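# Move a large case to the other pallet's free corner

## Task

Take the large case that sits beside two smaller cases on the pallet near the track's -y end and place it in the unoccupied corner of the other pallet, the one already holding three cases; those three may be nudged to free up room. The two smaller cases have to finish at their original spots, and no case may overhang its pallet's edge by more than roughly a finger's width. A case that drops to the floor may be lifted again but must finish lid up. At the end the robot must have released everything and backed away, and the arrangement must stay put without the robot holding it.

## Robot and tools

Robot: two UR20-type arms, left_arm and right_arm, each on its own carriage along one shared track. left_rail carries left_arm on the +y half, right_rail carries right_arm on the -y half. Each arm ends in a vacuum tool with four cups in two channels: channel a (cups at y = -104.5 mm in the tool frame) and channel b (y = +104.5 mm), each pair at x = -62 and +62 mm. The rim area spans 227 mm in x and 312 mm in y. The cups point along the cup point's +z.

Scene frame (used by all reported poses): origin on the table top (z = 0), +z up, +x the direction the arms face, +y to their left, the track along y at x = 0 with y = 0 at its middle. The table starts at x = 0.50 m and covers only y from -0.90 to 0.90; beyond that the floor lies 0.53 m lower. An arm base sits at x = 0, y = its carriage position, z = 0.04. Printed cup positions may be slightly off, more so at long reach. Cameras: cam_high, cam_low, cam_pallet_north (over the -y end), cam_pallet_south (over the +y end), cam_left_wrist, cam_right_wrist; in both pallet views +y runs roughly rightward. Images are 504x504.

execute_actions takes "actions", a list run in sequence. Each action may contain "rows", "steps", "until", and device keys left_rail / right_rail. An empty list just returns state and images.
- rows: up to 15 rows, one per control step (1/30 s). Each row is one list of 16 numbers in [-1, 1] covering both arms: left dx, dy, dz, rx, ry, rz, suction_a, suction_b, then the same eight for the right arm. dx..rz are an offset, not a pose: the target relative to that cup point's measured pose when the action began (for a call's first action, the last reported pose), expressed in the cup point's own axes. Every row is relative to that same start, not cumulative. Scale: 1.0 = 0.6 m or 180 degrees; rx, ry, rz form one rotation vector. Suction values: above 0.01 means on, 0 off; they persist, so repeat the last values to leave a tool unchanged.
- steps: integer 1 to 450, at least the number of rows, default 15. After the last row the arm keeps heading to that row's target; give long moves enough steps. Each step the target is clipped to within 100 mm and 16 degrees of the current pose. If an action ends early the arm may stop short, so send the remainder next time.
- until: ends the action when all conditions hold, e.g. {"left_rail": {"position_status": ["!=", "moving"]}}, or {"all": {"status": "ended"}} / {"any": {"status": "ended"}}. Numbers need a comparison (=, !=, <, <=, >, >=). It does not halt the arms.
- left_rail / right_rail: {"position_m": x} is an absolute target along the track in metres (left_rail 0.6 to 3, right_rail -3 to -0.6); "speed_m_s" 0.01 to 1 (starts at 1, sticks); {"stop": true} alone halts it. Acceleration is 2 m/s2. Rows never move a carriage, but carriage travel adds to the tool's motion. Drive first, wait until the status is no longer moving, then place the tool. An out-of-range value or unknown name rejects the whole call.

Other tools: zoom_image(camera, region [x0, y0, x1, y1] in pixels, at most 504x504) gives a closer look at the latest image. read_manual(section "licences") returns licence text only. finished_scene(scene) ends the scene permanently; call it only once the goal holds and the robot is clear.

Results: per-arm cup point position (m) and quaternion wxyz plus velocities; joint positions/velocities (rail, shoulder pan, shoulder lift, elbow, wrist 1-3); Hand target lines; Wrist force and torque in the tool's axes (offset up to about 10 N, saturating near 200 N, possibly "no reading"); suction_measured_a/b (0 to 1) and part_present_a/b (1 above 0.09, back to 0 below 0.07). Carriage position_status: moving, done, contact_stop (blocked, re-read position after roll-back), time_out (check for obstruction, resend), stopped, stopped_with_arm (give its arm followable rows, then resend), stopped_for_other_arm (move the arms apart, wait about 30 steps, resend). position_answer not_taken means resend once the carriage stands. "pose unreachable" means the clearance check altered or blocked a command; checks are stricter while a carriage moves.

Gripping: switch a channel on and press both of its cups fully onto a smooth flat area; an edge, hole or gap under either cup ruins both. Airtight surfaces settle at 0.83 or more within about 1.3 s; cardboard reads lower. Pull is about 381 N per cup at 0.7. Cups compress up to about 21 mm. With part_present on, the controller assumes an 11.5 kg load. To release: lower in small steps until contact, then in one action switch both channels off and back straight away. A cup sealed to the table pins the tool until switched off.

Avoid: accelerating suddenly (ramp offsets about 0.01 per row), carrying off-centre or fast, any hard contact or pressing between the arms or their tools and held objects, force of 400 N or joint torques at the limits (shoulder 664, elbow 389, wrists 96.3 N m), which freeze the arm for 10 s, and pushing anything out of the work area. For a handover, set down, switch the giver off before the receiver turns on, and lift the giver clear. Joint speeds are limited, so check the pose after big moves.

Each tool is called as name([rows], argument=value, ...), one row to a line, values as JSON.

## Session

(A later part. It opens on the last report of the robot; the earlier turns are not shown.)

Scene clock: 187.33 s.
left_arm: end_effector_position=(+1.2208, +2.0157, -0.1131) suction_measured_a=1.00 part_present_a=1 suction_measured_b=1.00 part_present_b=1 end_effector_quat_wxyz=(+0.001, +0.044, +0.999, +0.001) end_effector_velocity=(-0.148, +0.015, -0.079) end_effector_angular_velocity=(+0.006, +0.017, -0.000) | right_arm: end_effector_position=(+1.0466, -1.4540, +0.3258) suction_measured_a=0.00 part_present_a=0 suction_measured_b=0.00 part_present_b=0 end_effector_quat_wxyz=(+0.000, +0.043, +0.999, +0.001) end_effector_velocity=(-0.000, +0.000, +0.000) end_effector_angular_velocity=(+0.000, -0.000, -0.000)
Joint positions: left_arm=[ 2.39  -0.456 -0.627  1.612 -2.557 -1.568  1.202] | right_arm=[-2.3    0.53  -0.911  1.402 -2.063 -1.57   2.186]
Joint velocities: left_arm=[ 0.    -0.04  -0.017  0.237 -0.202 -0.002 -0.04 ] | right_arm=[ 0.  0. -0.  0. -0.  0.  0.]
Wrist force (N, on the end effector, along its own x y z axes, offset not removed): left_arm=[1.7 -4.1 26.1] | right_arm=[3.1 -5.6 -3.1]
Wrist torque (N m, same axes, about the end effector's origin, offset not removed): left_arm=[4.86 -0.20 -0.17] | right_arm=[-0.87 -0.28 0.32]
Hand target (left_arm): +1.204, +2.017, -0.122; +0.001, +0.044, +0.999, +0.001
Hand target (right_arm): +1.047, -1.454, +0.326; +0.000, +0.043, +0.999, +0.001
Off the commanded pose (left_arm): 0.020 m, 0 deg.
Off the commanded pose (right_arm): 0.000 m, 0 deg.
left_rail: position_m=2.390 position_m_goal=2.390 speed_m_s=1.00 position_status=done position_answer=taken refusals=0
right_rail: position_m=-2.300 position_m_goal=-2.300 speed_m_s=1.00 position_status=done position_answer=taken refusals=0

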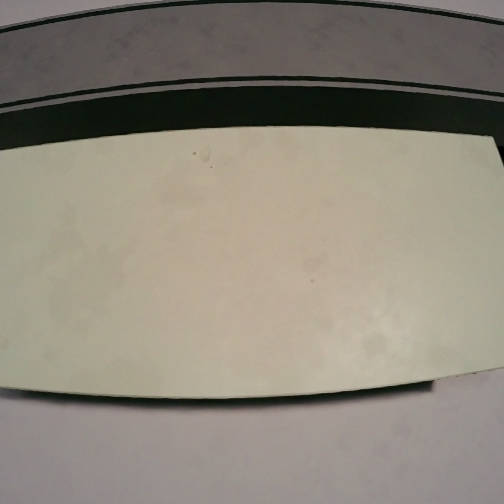

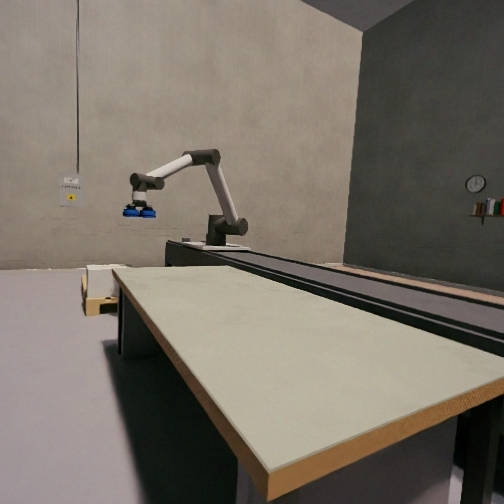

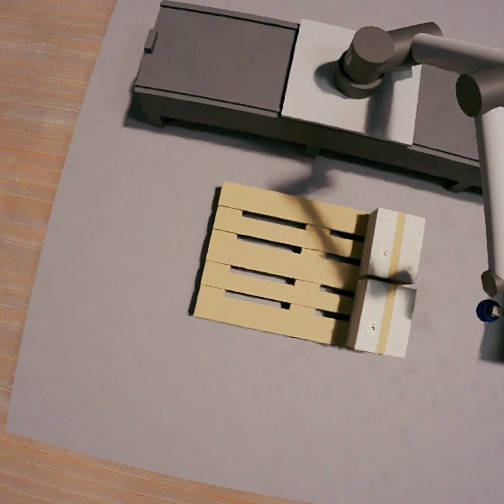

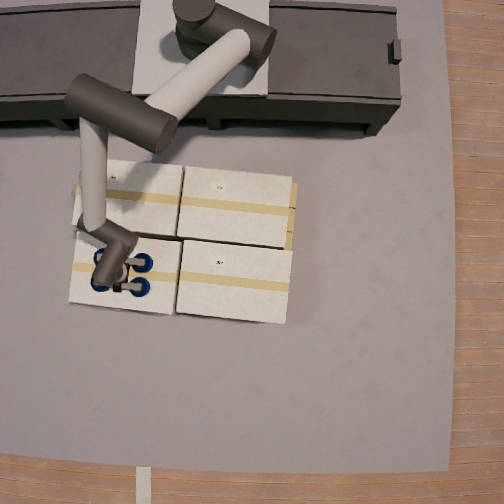

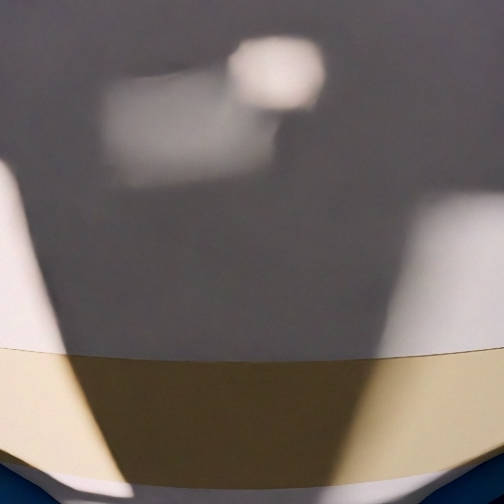

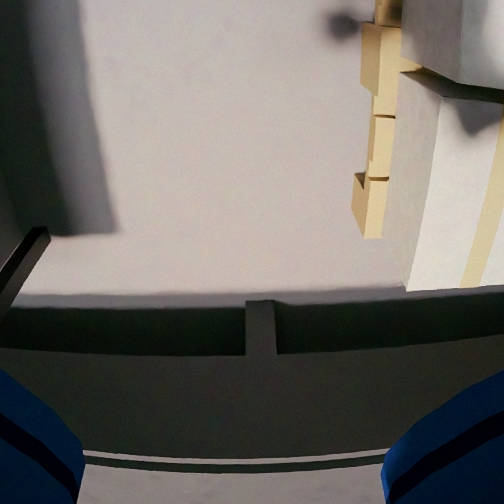

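execute_actions(actions=[])

zoom_image(camera="cam_pallet_south", region=[50, 200, 220, 335])

Scene clock: 189.27 s.
left_arm: end_effector_position=(+1.2037, +2.0174, -0.1223) suction_measured_a=1.00 part_present_a=1 suction_measured_b=1.00 part_present_b=1 end_effector_quat_wxyz=(+0.001, +0.044, +0.999, +0.001) end_effector_velocity=(-0.000, +0.000, -0.000) end_effector_angular_velocity=(+0.000, +0.000, -0.000) | right_arm: end_effector_position=(+1.0466, -1.4540, +0.3258) suction_measured_a=0.00 part_present_a=0 suction_measured_b=0.00 part_present_b=0 end_effector_quat_wxyz=(+0.000, +0.043, +0.999, +0.001) end_effector_velocity=(-0.000, +0.000, +0.000) end_effector_angular_velocity=(+0.000, -0.000, +0.000)
Joint positions: left_arm=[ 2.39  -0.461 -0.629  1.64  -2.583 -1.568  1.197] | right_arm=[-2.3    0.53  -0.911  1.402 -2.063 -1.57   2.186]
Joint velocities: left_arm=[ 0.  0. -0.  0.  0. -0.  0.] | right_arm=[ 0.  0. -0.  0. -0. -0. -0.]
Wrist force (N, on the end effector, along its own x y z axes, offset not removed): left_arm=[-1.3 -3.1 31.6] | right_arm=[2.5 -6.0 -5.2]
Wrist torque (N m, same axes, about the end effector's origin, offset not removed): left_arm=[5.41 -0.54 -0.02] | right_arm=[-0.94 -0.16 0.33]
Hand target (left_arm): +1.204, +2.017, -0.122; +0.001, +0.044, +0.999, +0.001
Hand target (right_arm): +1.047, -1.454, +0.326; +0.000, +0.043, +0.999, +0.001
Off the commanded pose (left_arm): 0.000 m, 0 deg.
Off the commanded pose (right_arm): 0.000 m, 0 deg.
left_rail: position_m=2.390 position_m_goal=2.390 speed_m_s=1.00 position_status=done position_answer=taken refusals=0
right_rail: position_m=-2.300 position_m_goal=-2.300 speed_m_s=1.00 position_status=done position_answer=taken refusals=0

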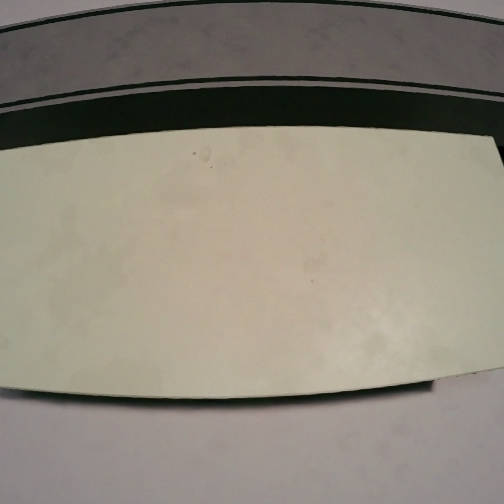

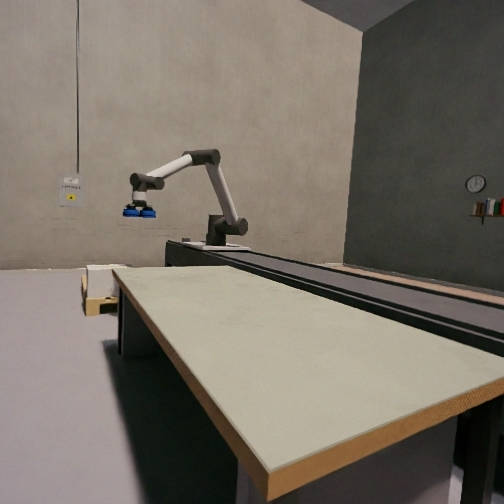

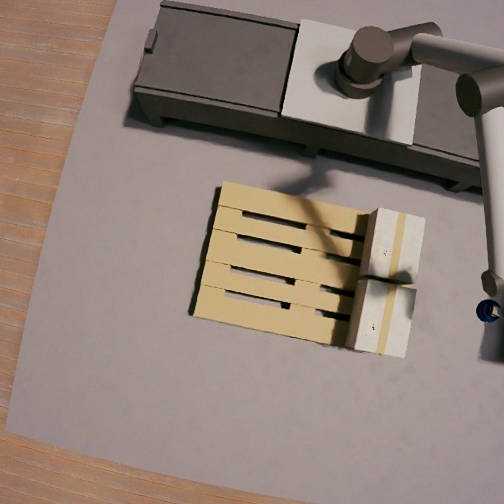

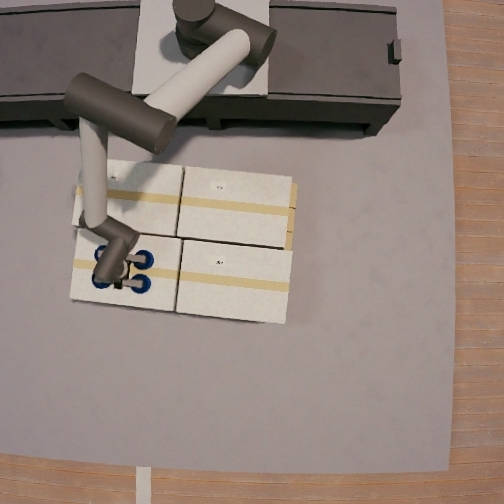

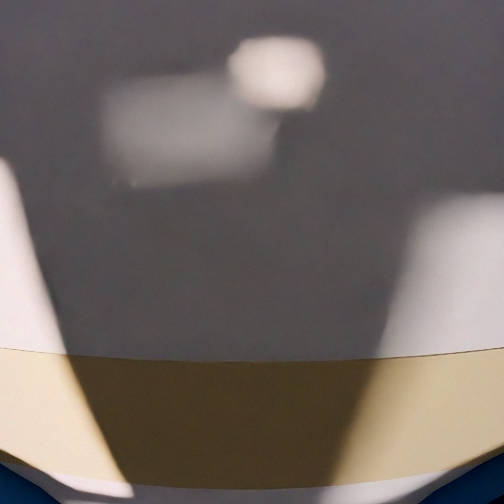

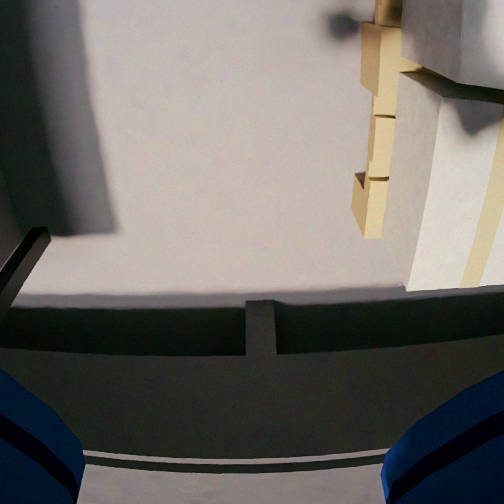

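Region (50, 200, 220, 335) of cam_pallet_south's 504x504 image, scaled by 2.965, with more detail than that image has; it fills the top 400 rows of this view, and the rest is white.

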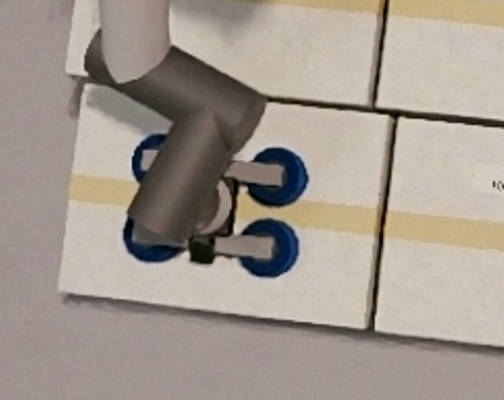

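Aligned well. Lower: target -0.1245 plus 3 mm further inward.

execute_actions([
  {"rows":[[0.004,0,0.0035,0,0,0,1,1,0,0,0,0,0,0,0,0]],"steps":1},
])

Scene clock: 218.80 s.
left_arm: end_effector_position=(+1.2036, +2.0174, -0.1223) suction_measured_a=1.00 part_present_a=1 suction_measured_b=1.00 part_present_b=1 end_effector_quat_wxyz=(+0.001, +0.044, +0.999, +0.001) end_effector_velocity=(-0.005, +0.000, -0.003) end_effector_angular_velocity=(-0.001, -0.002, +0.000) | right_arm: end_effector_position=(+1.0466, -1.4540, +0.3258) suction_measured_a=0.00 part_present_a=0 suction_measured_b=0.00 part_present_b=0 end_effector_quat_wxyz=(+0.000, +0.043, +0.999, +0.001) end_effector_velocity=(+0.000, -0.000, -0.000) end_effector_angular_velocity=(-0.000, +0.000, -0.000)
Joint positions: left_arm=[ 2.39  -0.461 -0.629  1.64  -2.583 -1.568  1.197] | right_arm=[-2.3    0.53  -0.911  1.402 -2.063 -1.57   2.186]
Joint velocities: left_arm=[ 0.    -0.002 -0.     0.009 -0.011  0.    -0.002] | right_arm=[ 0. -0.  0. -0. -0.  0.  0.]
Wrist force (N, on the end effector, along its own x y z axes, offset not removed): left_arm=[-1.3 -5.2 33.0] | right_arm=[1.9 -8.6 -0.9]
Wrist torque (N m, same axes, about the end effector's origin, offset not removed): left_arm=[4.99 -0.45 0.06] | right_arm=[-1.28 -0.10 0.29]
Hand target (left_arm): +1.201, +2.018, -0.124; +0.001, +0.044, +0.999, +0.001
Hand target (right_arm): +1.047, -1.454, +0.326; +0.000, +0.043, +0.999, +0.001
Off the commanded pose (left_arm): 0.003 m, 0 deg.
Off the commanded pose (right_arm): 0.000 m, 0 deg.
left_rail: position_m=2.390 position_m_goal=2.390 speed_m_s=1.00 position_status=done position_answer=taken refusals=0
right_rail: position_m=-2.300 position_m_goal=-2.300 speed_m_s=1.00 position_status=done position_answer=taken refusals=0

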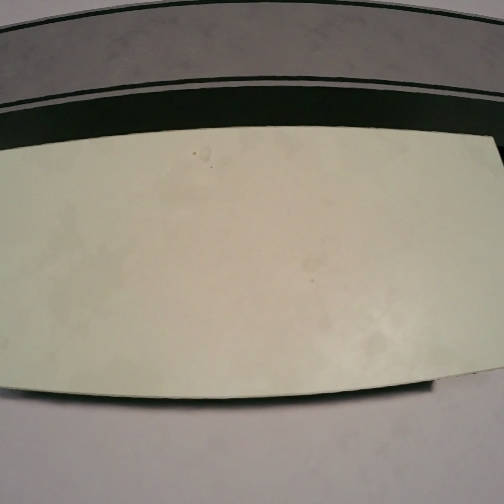

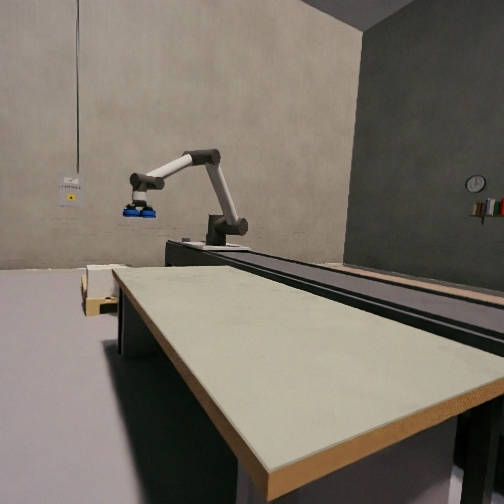

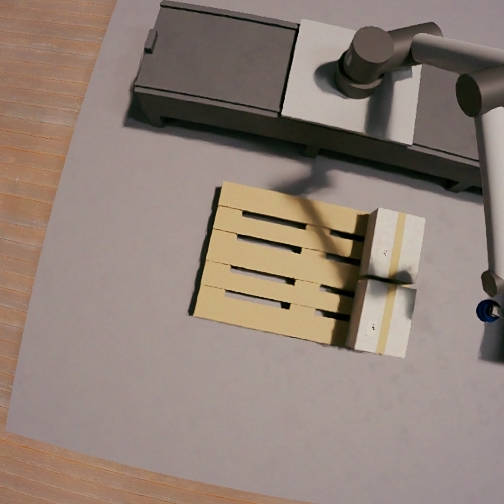

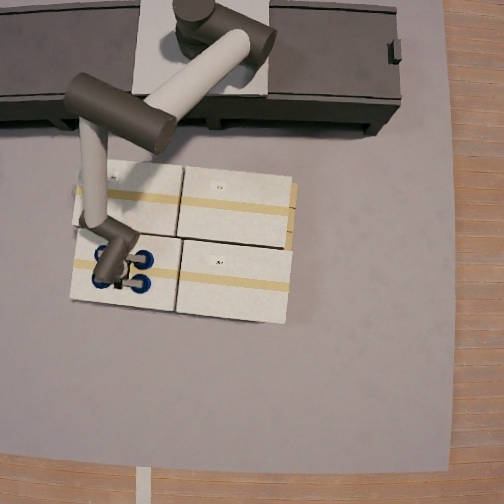

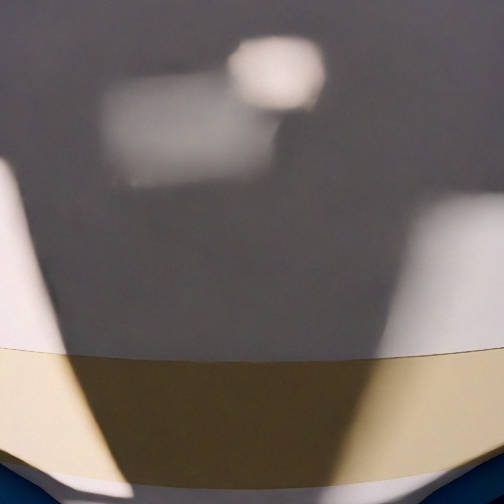

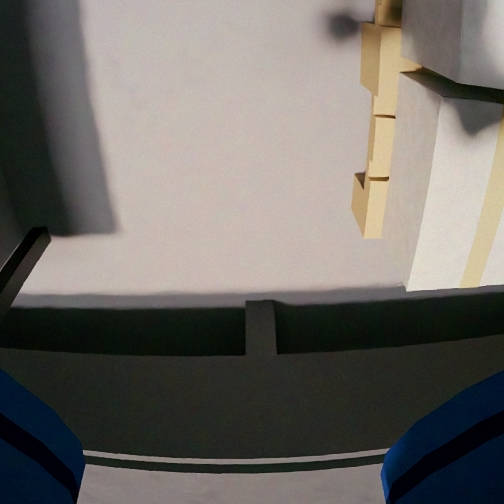

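execute_actions([
  {"rows":[[0.004,0,0.0048,0,0,0,1,1,0,0,0,0,0,0,0,0]],"steps":1},
])

Scene clock: 220.53 s.
left_arm: end_effector_position=(+1.2013, +2.0176, -0.1244) suction_measured_a=1.00 part_present_a=1 suction_measured_b=1.00 part_present_b=1 end_effector_quat_wxyz=(+0.001, +0.044, +0.999, +0.001) end_effector_velocity=(-0.000, +0.000, -0.002) end_effector_angular_velocity=(-0.000, -0.000, +0.000) | right_arm: end_effector_position=(+1.0466, -1.4540, +0.3258) suction_measured_a=0.00 part_present_a=0 suction_measured_b=0.00 part_present_b=0 end_effector_quat_wxyz=(+0.000, +0.043, +0.999, +0.001) end_effector_velocity=(+0.000, -0.000, -0.000) end_effector_angular_velocity=(-0.000, +0.000, +0.000)
Joint positions: left_arm=[ 2.39  -0.462 -0.628  1.643 -2.587 -1.568  1.196] | right_arm=[-2.3    0.53  -0.911  1.402 -2.063 -1.57   2.186]
Joint velocities: left_arm=[ 0.    -0.     0.002 -0.    -0.002 -0.    -0.   ] | right_arm=[ 0. -0.  0. -0.  0.  0. -0.]
Wrist force (N, on the end effector, along its own x y z axes, offset not removed): left_arm=[-2.1 -4.2 32.0] | right_arm=[0.5 -7.7 -2.6]
Wrist torque (N m, same axes, about the end effector's origin, offset not removed): left_arm=[5.15 -0.26 -0.02] | right_arm=[-1.25 0.04 0.27]
Hand target (left_arm): +1.201, +2.018, -0.125; +0.001, +0.044, +0.999, +0.001
Hand target (right_arm): +1.047, -1.454, +0.326; +0.000, +0.043, +0.999, +0.001
Off the commanded pose (left_arm): 0.001 m, 0 deg.
Off the commanded pose (right_arm): 0.000 m, 0 deg.
left_rail: position_m=2.390 position_m_goal=2.390 speed_m_s=1.00 position_status=done position_answer=taken refusals=0
right_rail: position_m=-2.300 position_m_goal=-2.300 speed_m_s=1.00 position_status=done position_answer=taken refusals=0

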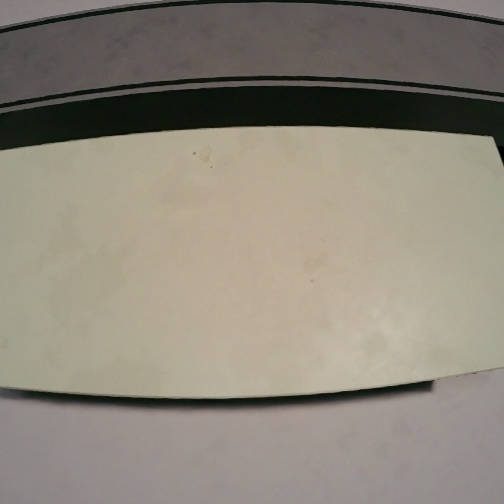

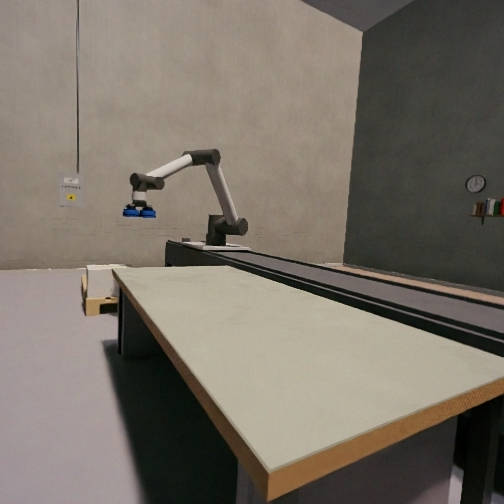

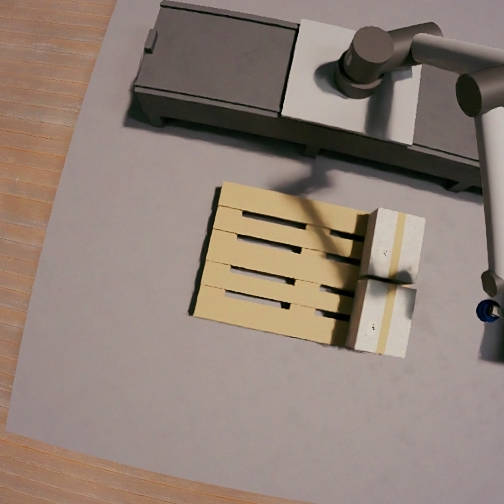

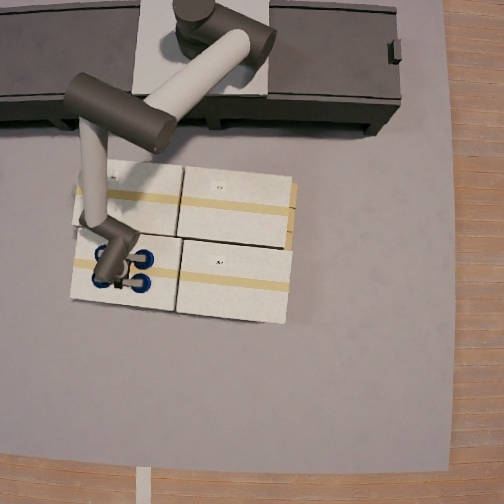

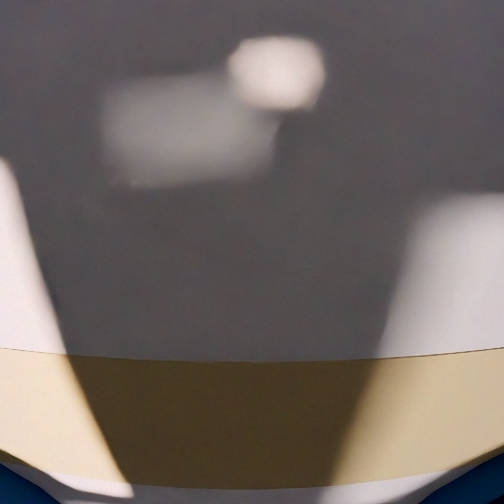

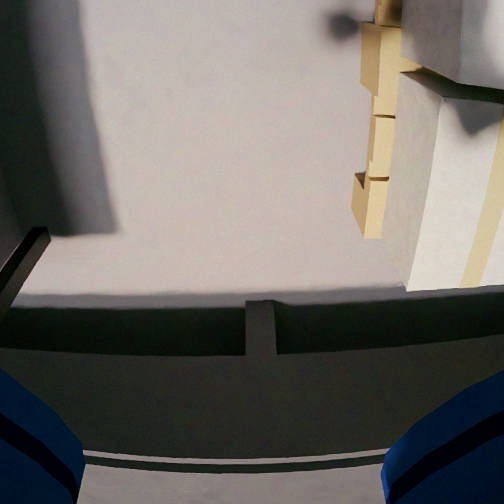

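execute_actions([
  {"rows":[[0,0,0.0024,0,0,0,1,1,0,0,0,0,0,0,0,0]],"steps":1},
])

Scene clock: 221.93 s.
left_arm: end_effector_position=(+1.2012, +2.0176, -0.1252) suction_measured_a=1.00 part_present_a=1 suction_measured_b=1.00 part_present_b=1 end_effector_quat_wxyz=(+0.001, +0.044, +0.999, +0.001) end_effector_velocity=(-0.001, +0.000, -0.002) end_effector_angular_velocity=(+0.001, +0.001, +0.000) | right_arm: end_effector_position=(+1.0466, -1.4540, +0.3258) suction_measured_a=0.00 part_present_a=0 suction_measured_b=0.00 part_present_b=0 end_effector_quat_wxyz=(+0.000, +0.043, +0.999, +0.001) end_effector_velocity=(-0.000, -0.000, +0.000) end_effector_angular_velocity=(+0.000, -0.000, +0.000)
Joint positions: left_arm=[ 2.39  -0.462 -0.627  1.643 -2.588 -1.568  1.196] | right_arm=[-2.3    0.53  -0.911  1.402 -2.063 -1.57   2.186]
Joint velocities: left_arm=[ 0.     0.     0.002 -0.    -0.     0.    -0.   ] | right_arm=[ 0.  0. -0.  0. -0. -0. -0.]
Wrist force (N, on the end effector, along its own x y z axes, offset not removed): left_arm=[3.9 -1.7 13.1] | right_arm=[2.0 -7.2 -5.4]
Wrist torque (N m, same axes, about the end effector's origin, offset not removed): left_arm=[8.73 -2.86 0.37] | right_arm=[-1.09 0.00 0.39]
Hand target (left_arm): +1.201, +2.018, -0.126; +0.001, +0.044, +0.999, +0.001
Hand target (right_arm): +1.047, -1.454, +0.326; +0.000, +0.043, +0.999, +0.001
Off the commanded pose (left_arm): 0.001 m, 0 deg.
Off the commanded pose (right_arm): 0.000 m, 0 deg.
left_rail: position_m=2.390 position_m_goal=2.390 speed_m_s=1.00 position_status=done position_answer=taken refusals=0
right_rail: position_m=-2.300 position_m_goal=-2.300 speed_m_s=1.00 position_status=done position_answer=taken refusals=0

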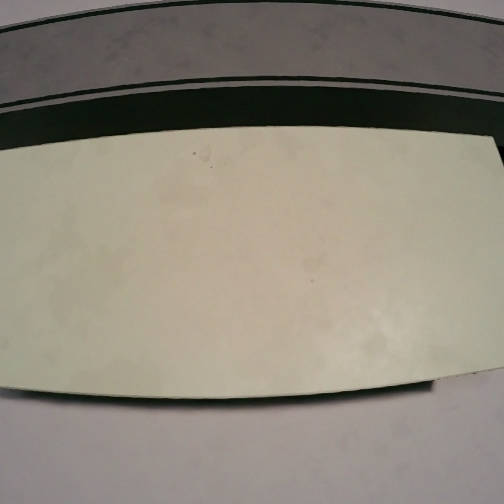

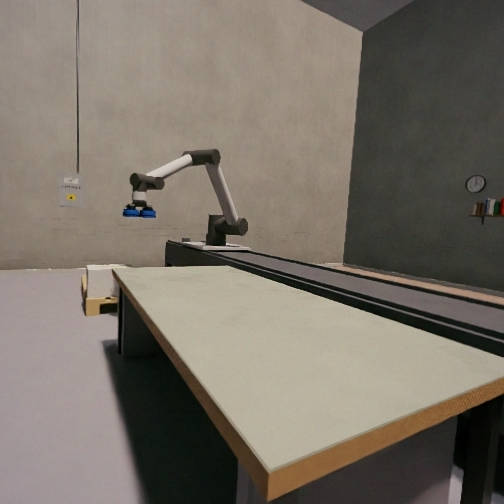

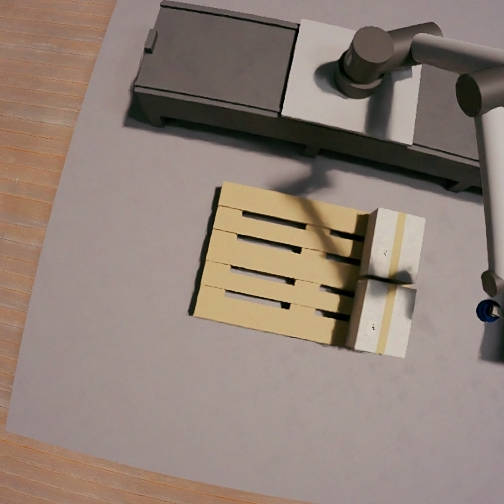

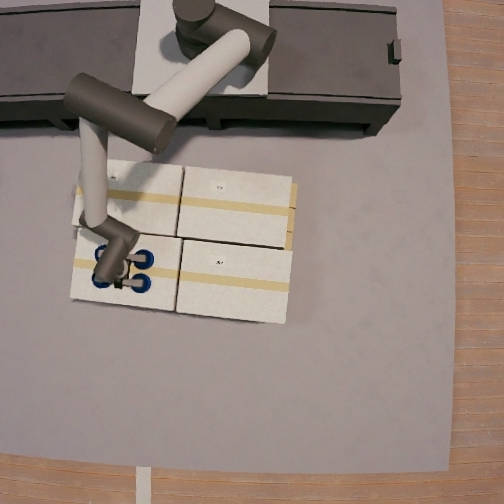

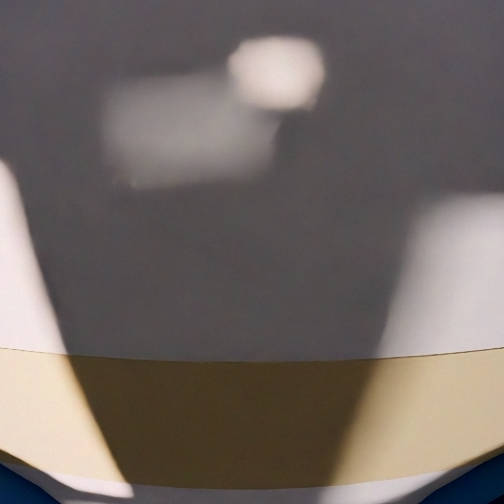

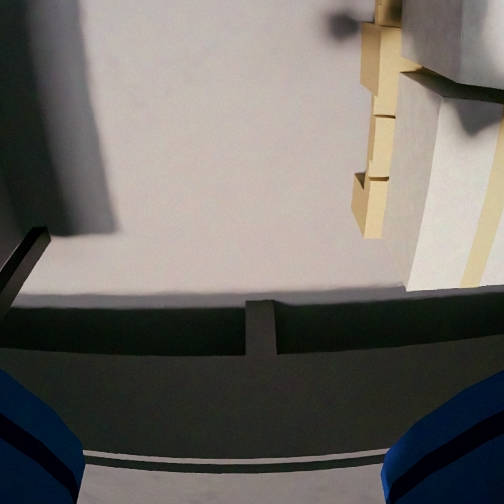

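execute_actions([
  {"rows":[[0,0,-0.003,0,0,0,0,0,0,0,0,0,0,0,0,0],[0,0,-0.007,0,0,0,0,0,0,0,0,0,0,0,0,0],[0,0,-0.011,0,0,0,0,0,0,0,0,0,0,0,0,0],[0,0,-0.015,0,0,0,0,0,0,0,0,0,0,0,0,0],[0,0,-0.02,0,0,0,0,0,0,0,0,0,0,0,0,0],[0,0,-0.025,0,0,0,0,0,0,0,0,0,0,0,0,0],[0,0,-0.03,0,0,0,0,0,0,0,0,0,0,0,0,0],[0,0,-0.036,0,0,0,0,0,0,0,0,0,0,0,0,0],[0,0,-0.046,0,0,0,0,0,0,0,0,0,0,0,0,0],[0,0,-0.062,0,0,0,0,0,0,0,0,0,0,0,0,0],[0,0,-0.084,0,0,0,0,0,0,0,0,0,0,0,0,0],[0,0,-0.11,0,0,0,0,0,0,0,0,0,0,0,0,0],[0,0,-0.14,0,0,0,0,0,0,0,0,0,0,0,0,0],[0,0,-0.17,0,0,0,0,0,0,0,0,0,0,0,0,0],[0,0,-0.2,0,0,0,0,0,0,0,0,0,0,0,0,0]],"steps":15},
  {"steps":1,"left_rail":{"position_m":1.65},"right_rail":{"position_m":-1.8}},
])

Scene clock: 232.37 s.
left_arm: end_effector_position=(+1.2014, +2.0176, -0.0534) suction_measured_a=0.01 part_present_a=0 suction_measured_b=0.01 part_present_b=0 end_effector_quat_wxyz=(+0.001, +0.044, +0.999, +0.001) end_effector_velocity=(+0.008, -0.009, +0.408) end_effector_angular_velocity=(-0.007, -0.015, +0.001) | right_arm: end_effector_position=(+1.0466, -1.4539, +0.3258) suction_measured_a=0.00 part_present_a=0 suction_measured_b=0.00 part_present_b=0 end_effector_quat_wxyz=(+0.000, +0.043, +0.999, +0.001) end_effector_velocity=(-0.000, +0.012, -0.000) end_effector_angular_velocity=(-0.000, +0.000, -0.000)
Joint positions: left_arm=[ 2.39  -0.462 -0.697  1.652 -2.526 -1.568  1.196] | right_arm=[-2.3    0.53  -0.911  1.402 -2.063 -1.57   2.186]
Joint velocities: left_arm=[-0.008  0.002 -0.382  0.021  0.345 -0.     0.001] | right_arm=[ 0.012 -0.    -0.     0.     0.    -0.     0.   ]
Wrist force (N, on the end effector, along its own x y z axes, offset not removed): left_arm=[-3.6 -3.7 2.2] | right_arm=[2.0 -7.2 -2.6]
Wrist torque (N m, same axes, about the end effector's origin, offset not removed): left_arm=[-0.59 0.46 0.07] | right_arm=[-1.01 -0.11 0.41]
Hand target (left_arm): +1.201, +2.015, -0.007; +0.001, +0.044, +0.999, +0.001
Hand target (right_arm): +1.047, -1.452, +0.326; +0.000, +0.043, +0.999, +0.001
Off the commanded pose (left_arm): 0.048 m, 0 deg.
Off the commanded pose (right_arm): 0.000 m, 0 deg.
left_rail: position_m=2.390 position_m_goal=1.650 speed_m_s=1.00 position_status=moving position_answer=taken refusals=0
right_rail: position_m=-2.300 position_m_goal=-1.800 speed_m_s=1.00 position_status=moving position_answer=taken refusals=0

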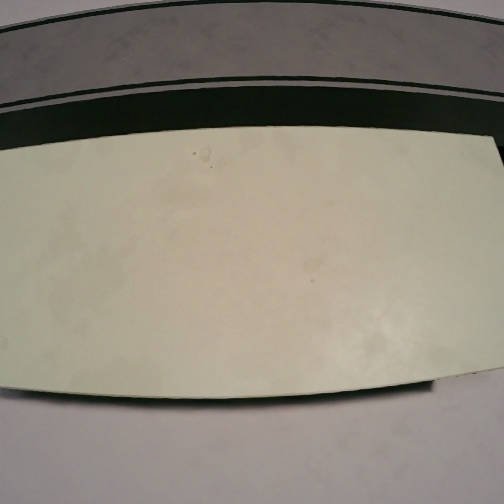

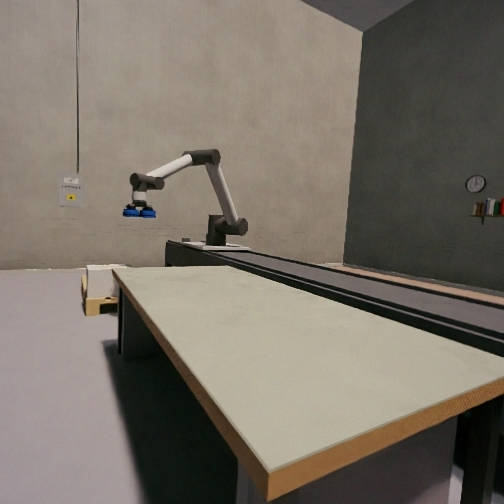

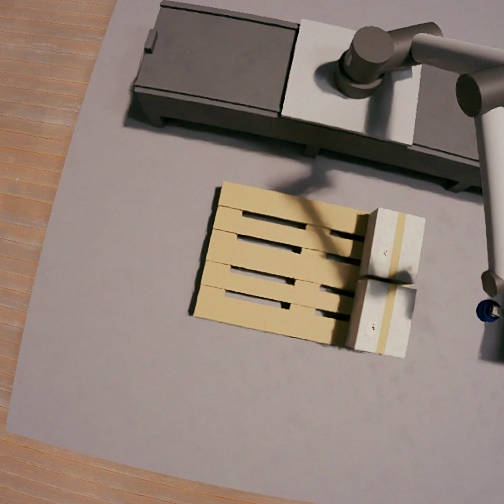

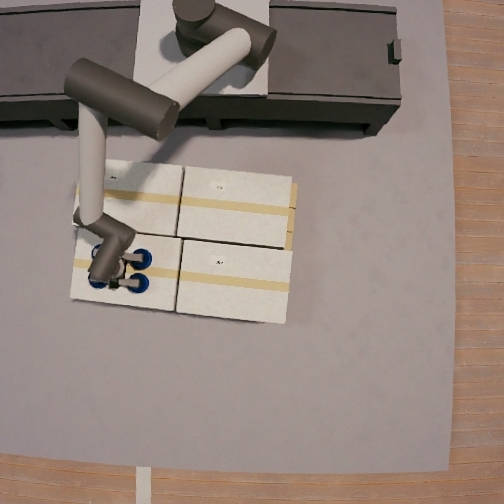

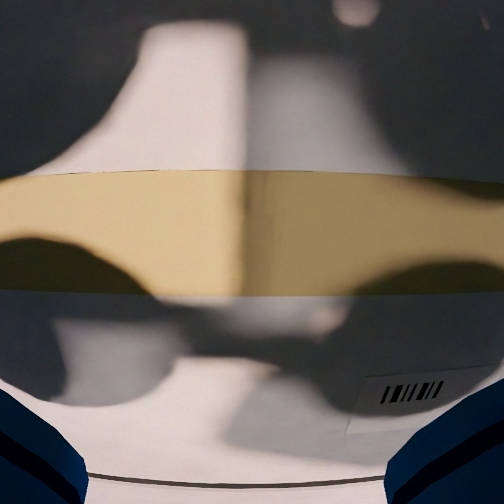

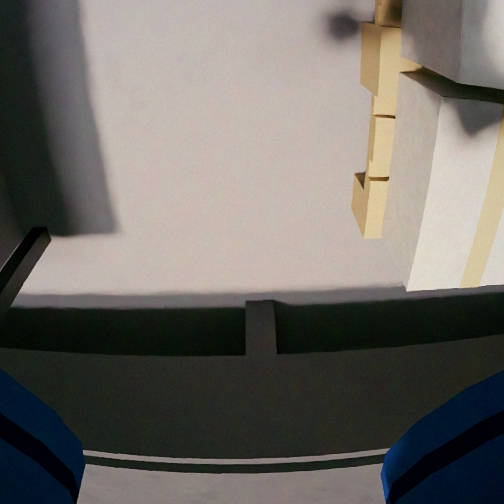

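execute_actions(actions=[])

zoom_image(camera="cam_pallet_south", region=[60, 140, 320, 340])

Scene clock: 235.10 s.
left_arm: end_effector_position=(+1.2014, +1.2777, -0.0073) suction_measured_a=0.01 part_present_a=0 suction_measured_b=0.01 part_present_b=0 end_effector_quat_wxyz=(+0.001, +0.044, +0.999, +0.001) end_effector_velocity=(-0.000, -0.000, -0.000) end_effector_angular_velocity=(+0.000, +0.000, -0.000) | right_arm: end_effector_position=(+1.0466, -0.9537, +0.3257) suction_measured_a=0.00 part_present_a=0 suction_measured_b=0.00 part_present_b=0 end_effector_quat_wxyz=(+0.000, +0.043, +0.999, +0.001) end_effector_velocity=(+0.000, -0.000, -0.000) end_effector_angular_velocity=(-0.000, +0.000, -0.000)
Joint positions: left_arm=[ 1.65  -0.462 -0.74   1.654 -2.486 -1.568  1.197] | right_arm=[-1.8    0.53  -0.911  1.402 -2.063 -1.57   2.186]
Joint velocities: left_arm=[ 0. -0.  0. -0.  0.  0.  0.] | right_arm=[ 0. -0.  0. -0.  0.  0.  0.]
Wrist force (N, on the end effector, along its own x y z axes, offset not removed): left_arm=[0.0 -2.9 -2.3] | right_arm=[1.4 -6.0 -1.0]
Wrist torque (N m, same axes, about the end effector's origin, offset not removed): left_arm=[-0.49 -0.09 0.04] | right_arm=[-0.91 -0.14 0.35]
Hand target (left_arm): +1.201, +1.278, -0.007; +0.001, +0.044, +0.999, +0.001
Hand target (right_arm): +1.047, -0.954, +0.326; +0.000, +0.043, +0.999, +0.001
Off the commanded pose (left_arm): 0.002 m, 0 deg.
Off the commanded pose (right_arm): 0.000 m, 0 deg.
left_rail: position_m=1.650 position_m_goal=1.650 speed_m_s=1.00 position_status=done position_answer=taken refusals=0
right_rail: position_m=-1.800 position_m_goal=-1.800 speed_m_s=1.00 position_status=done position_answer=taken refusals=0

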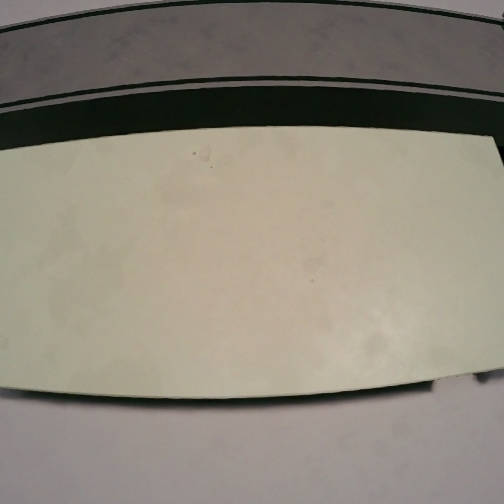

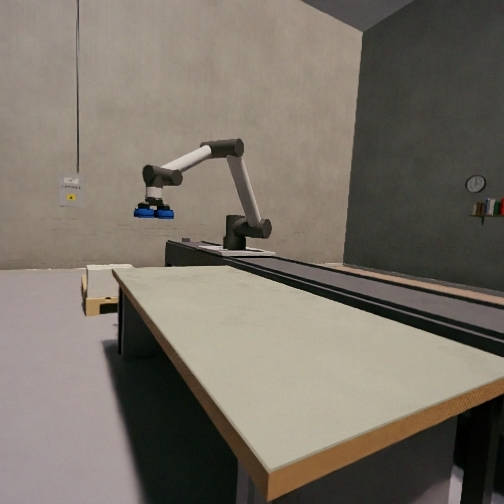

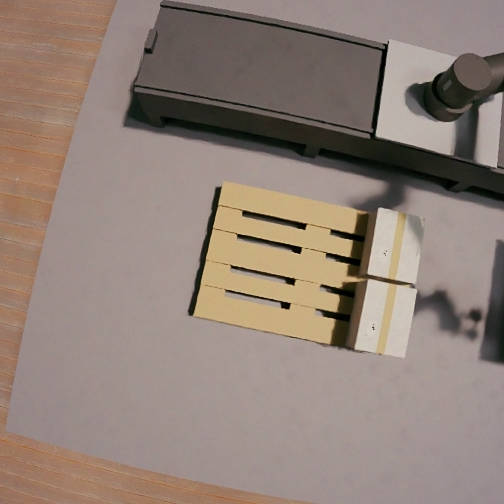

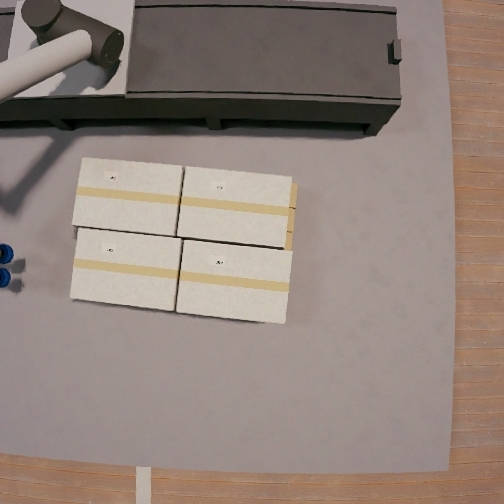

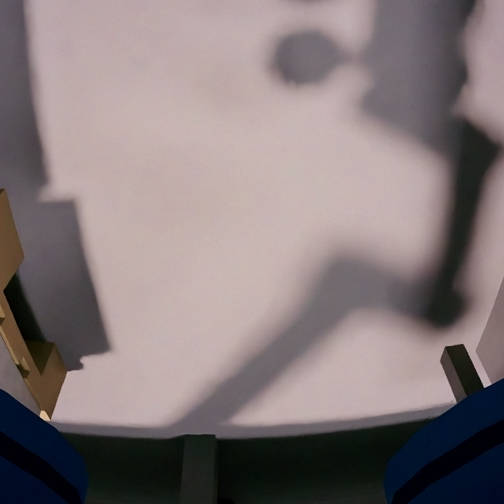

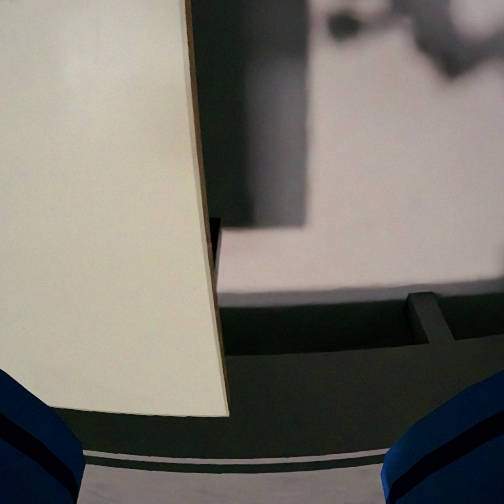

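Region (60, 140, 320, 340) of cam_pallet_south's 504x504 image, scaled by 1.938, with more detail than that image has; it fills the top 388 rows of this view, and the rest is white.

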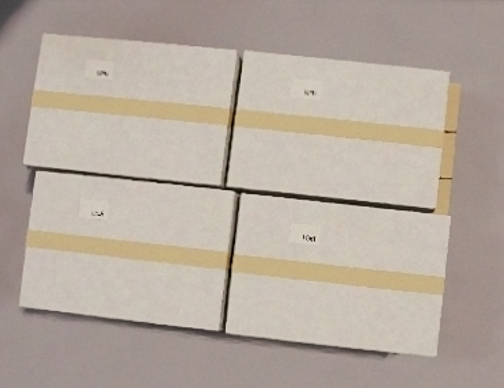

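finished_scene(scene=2)

The scene is finished: the task was done.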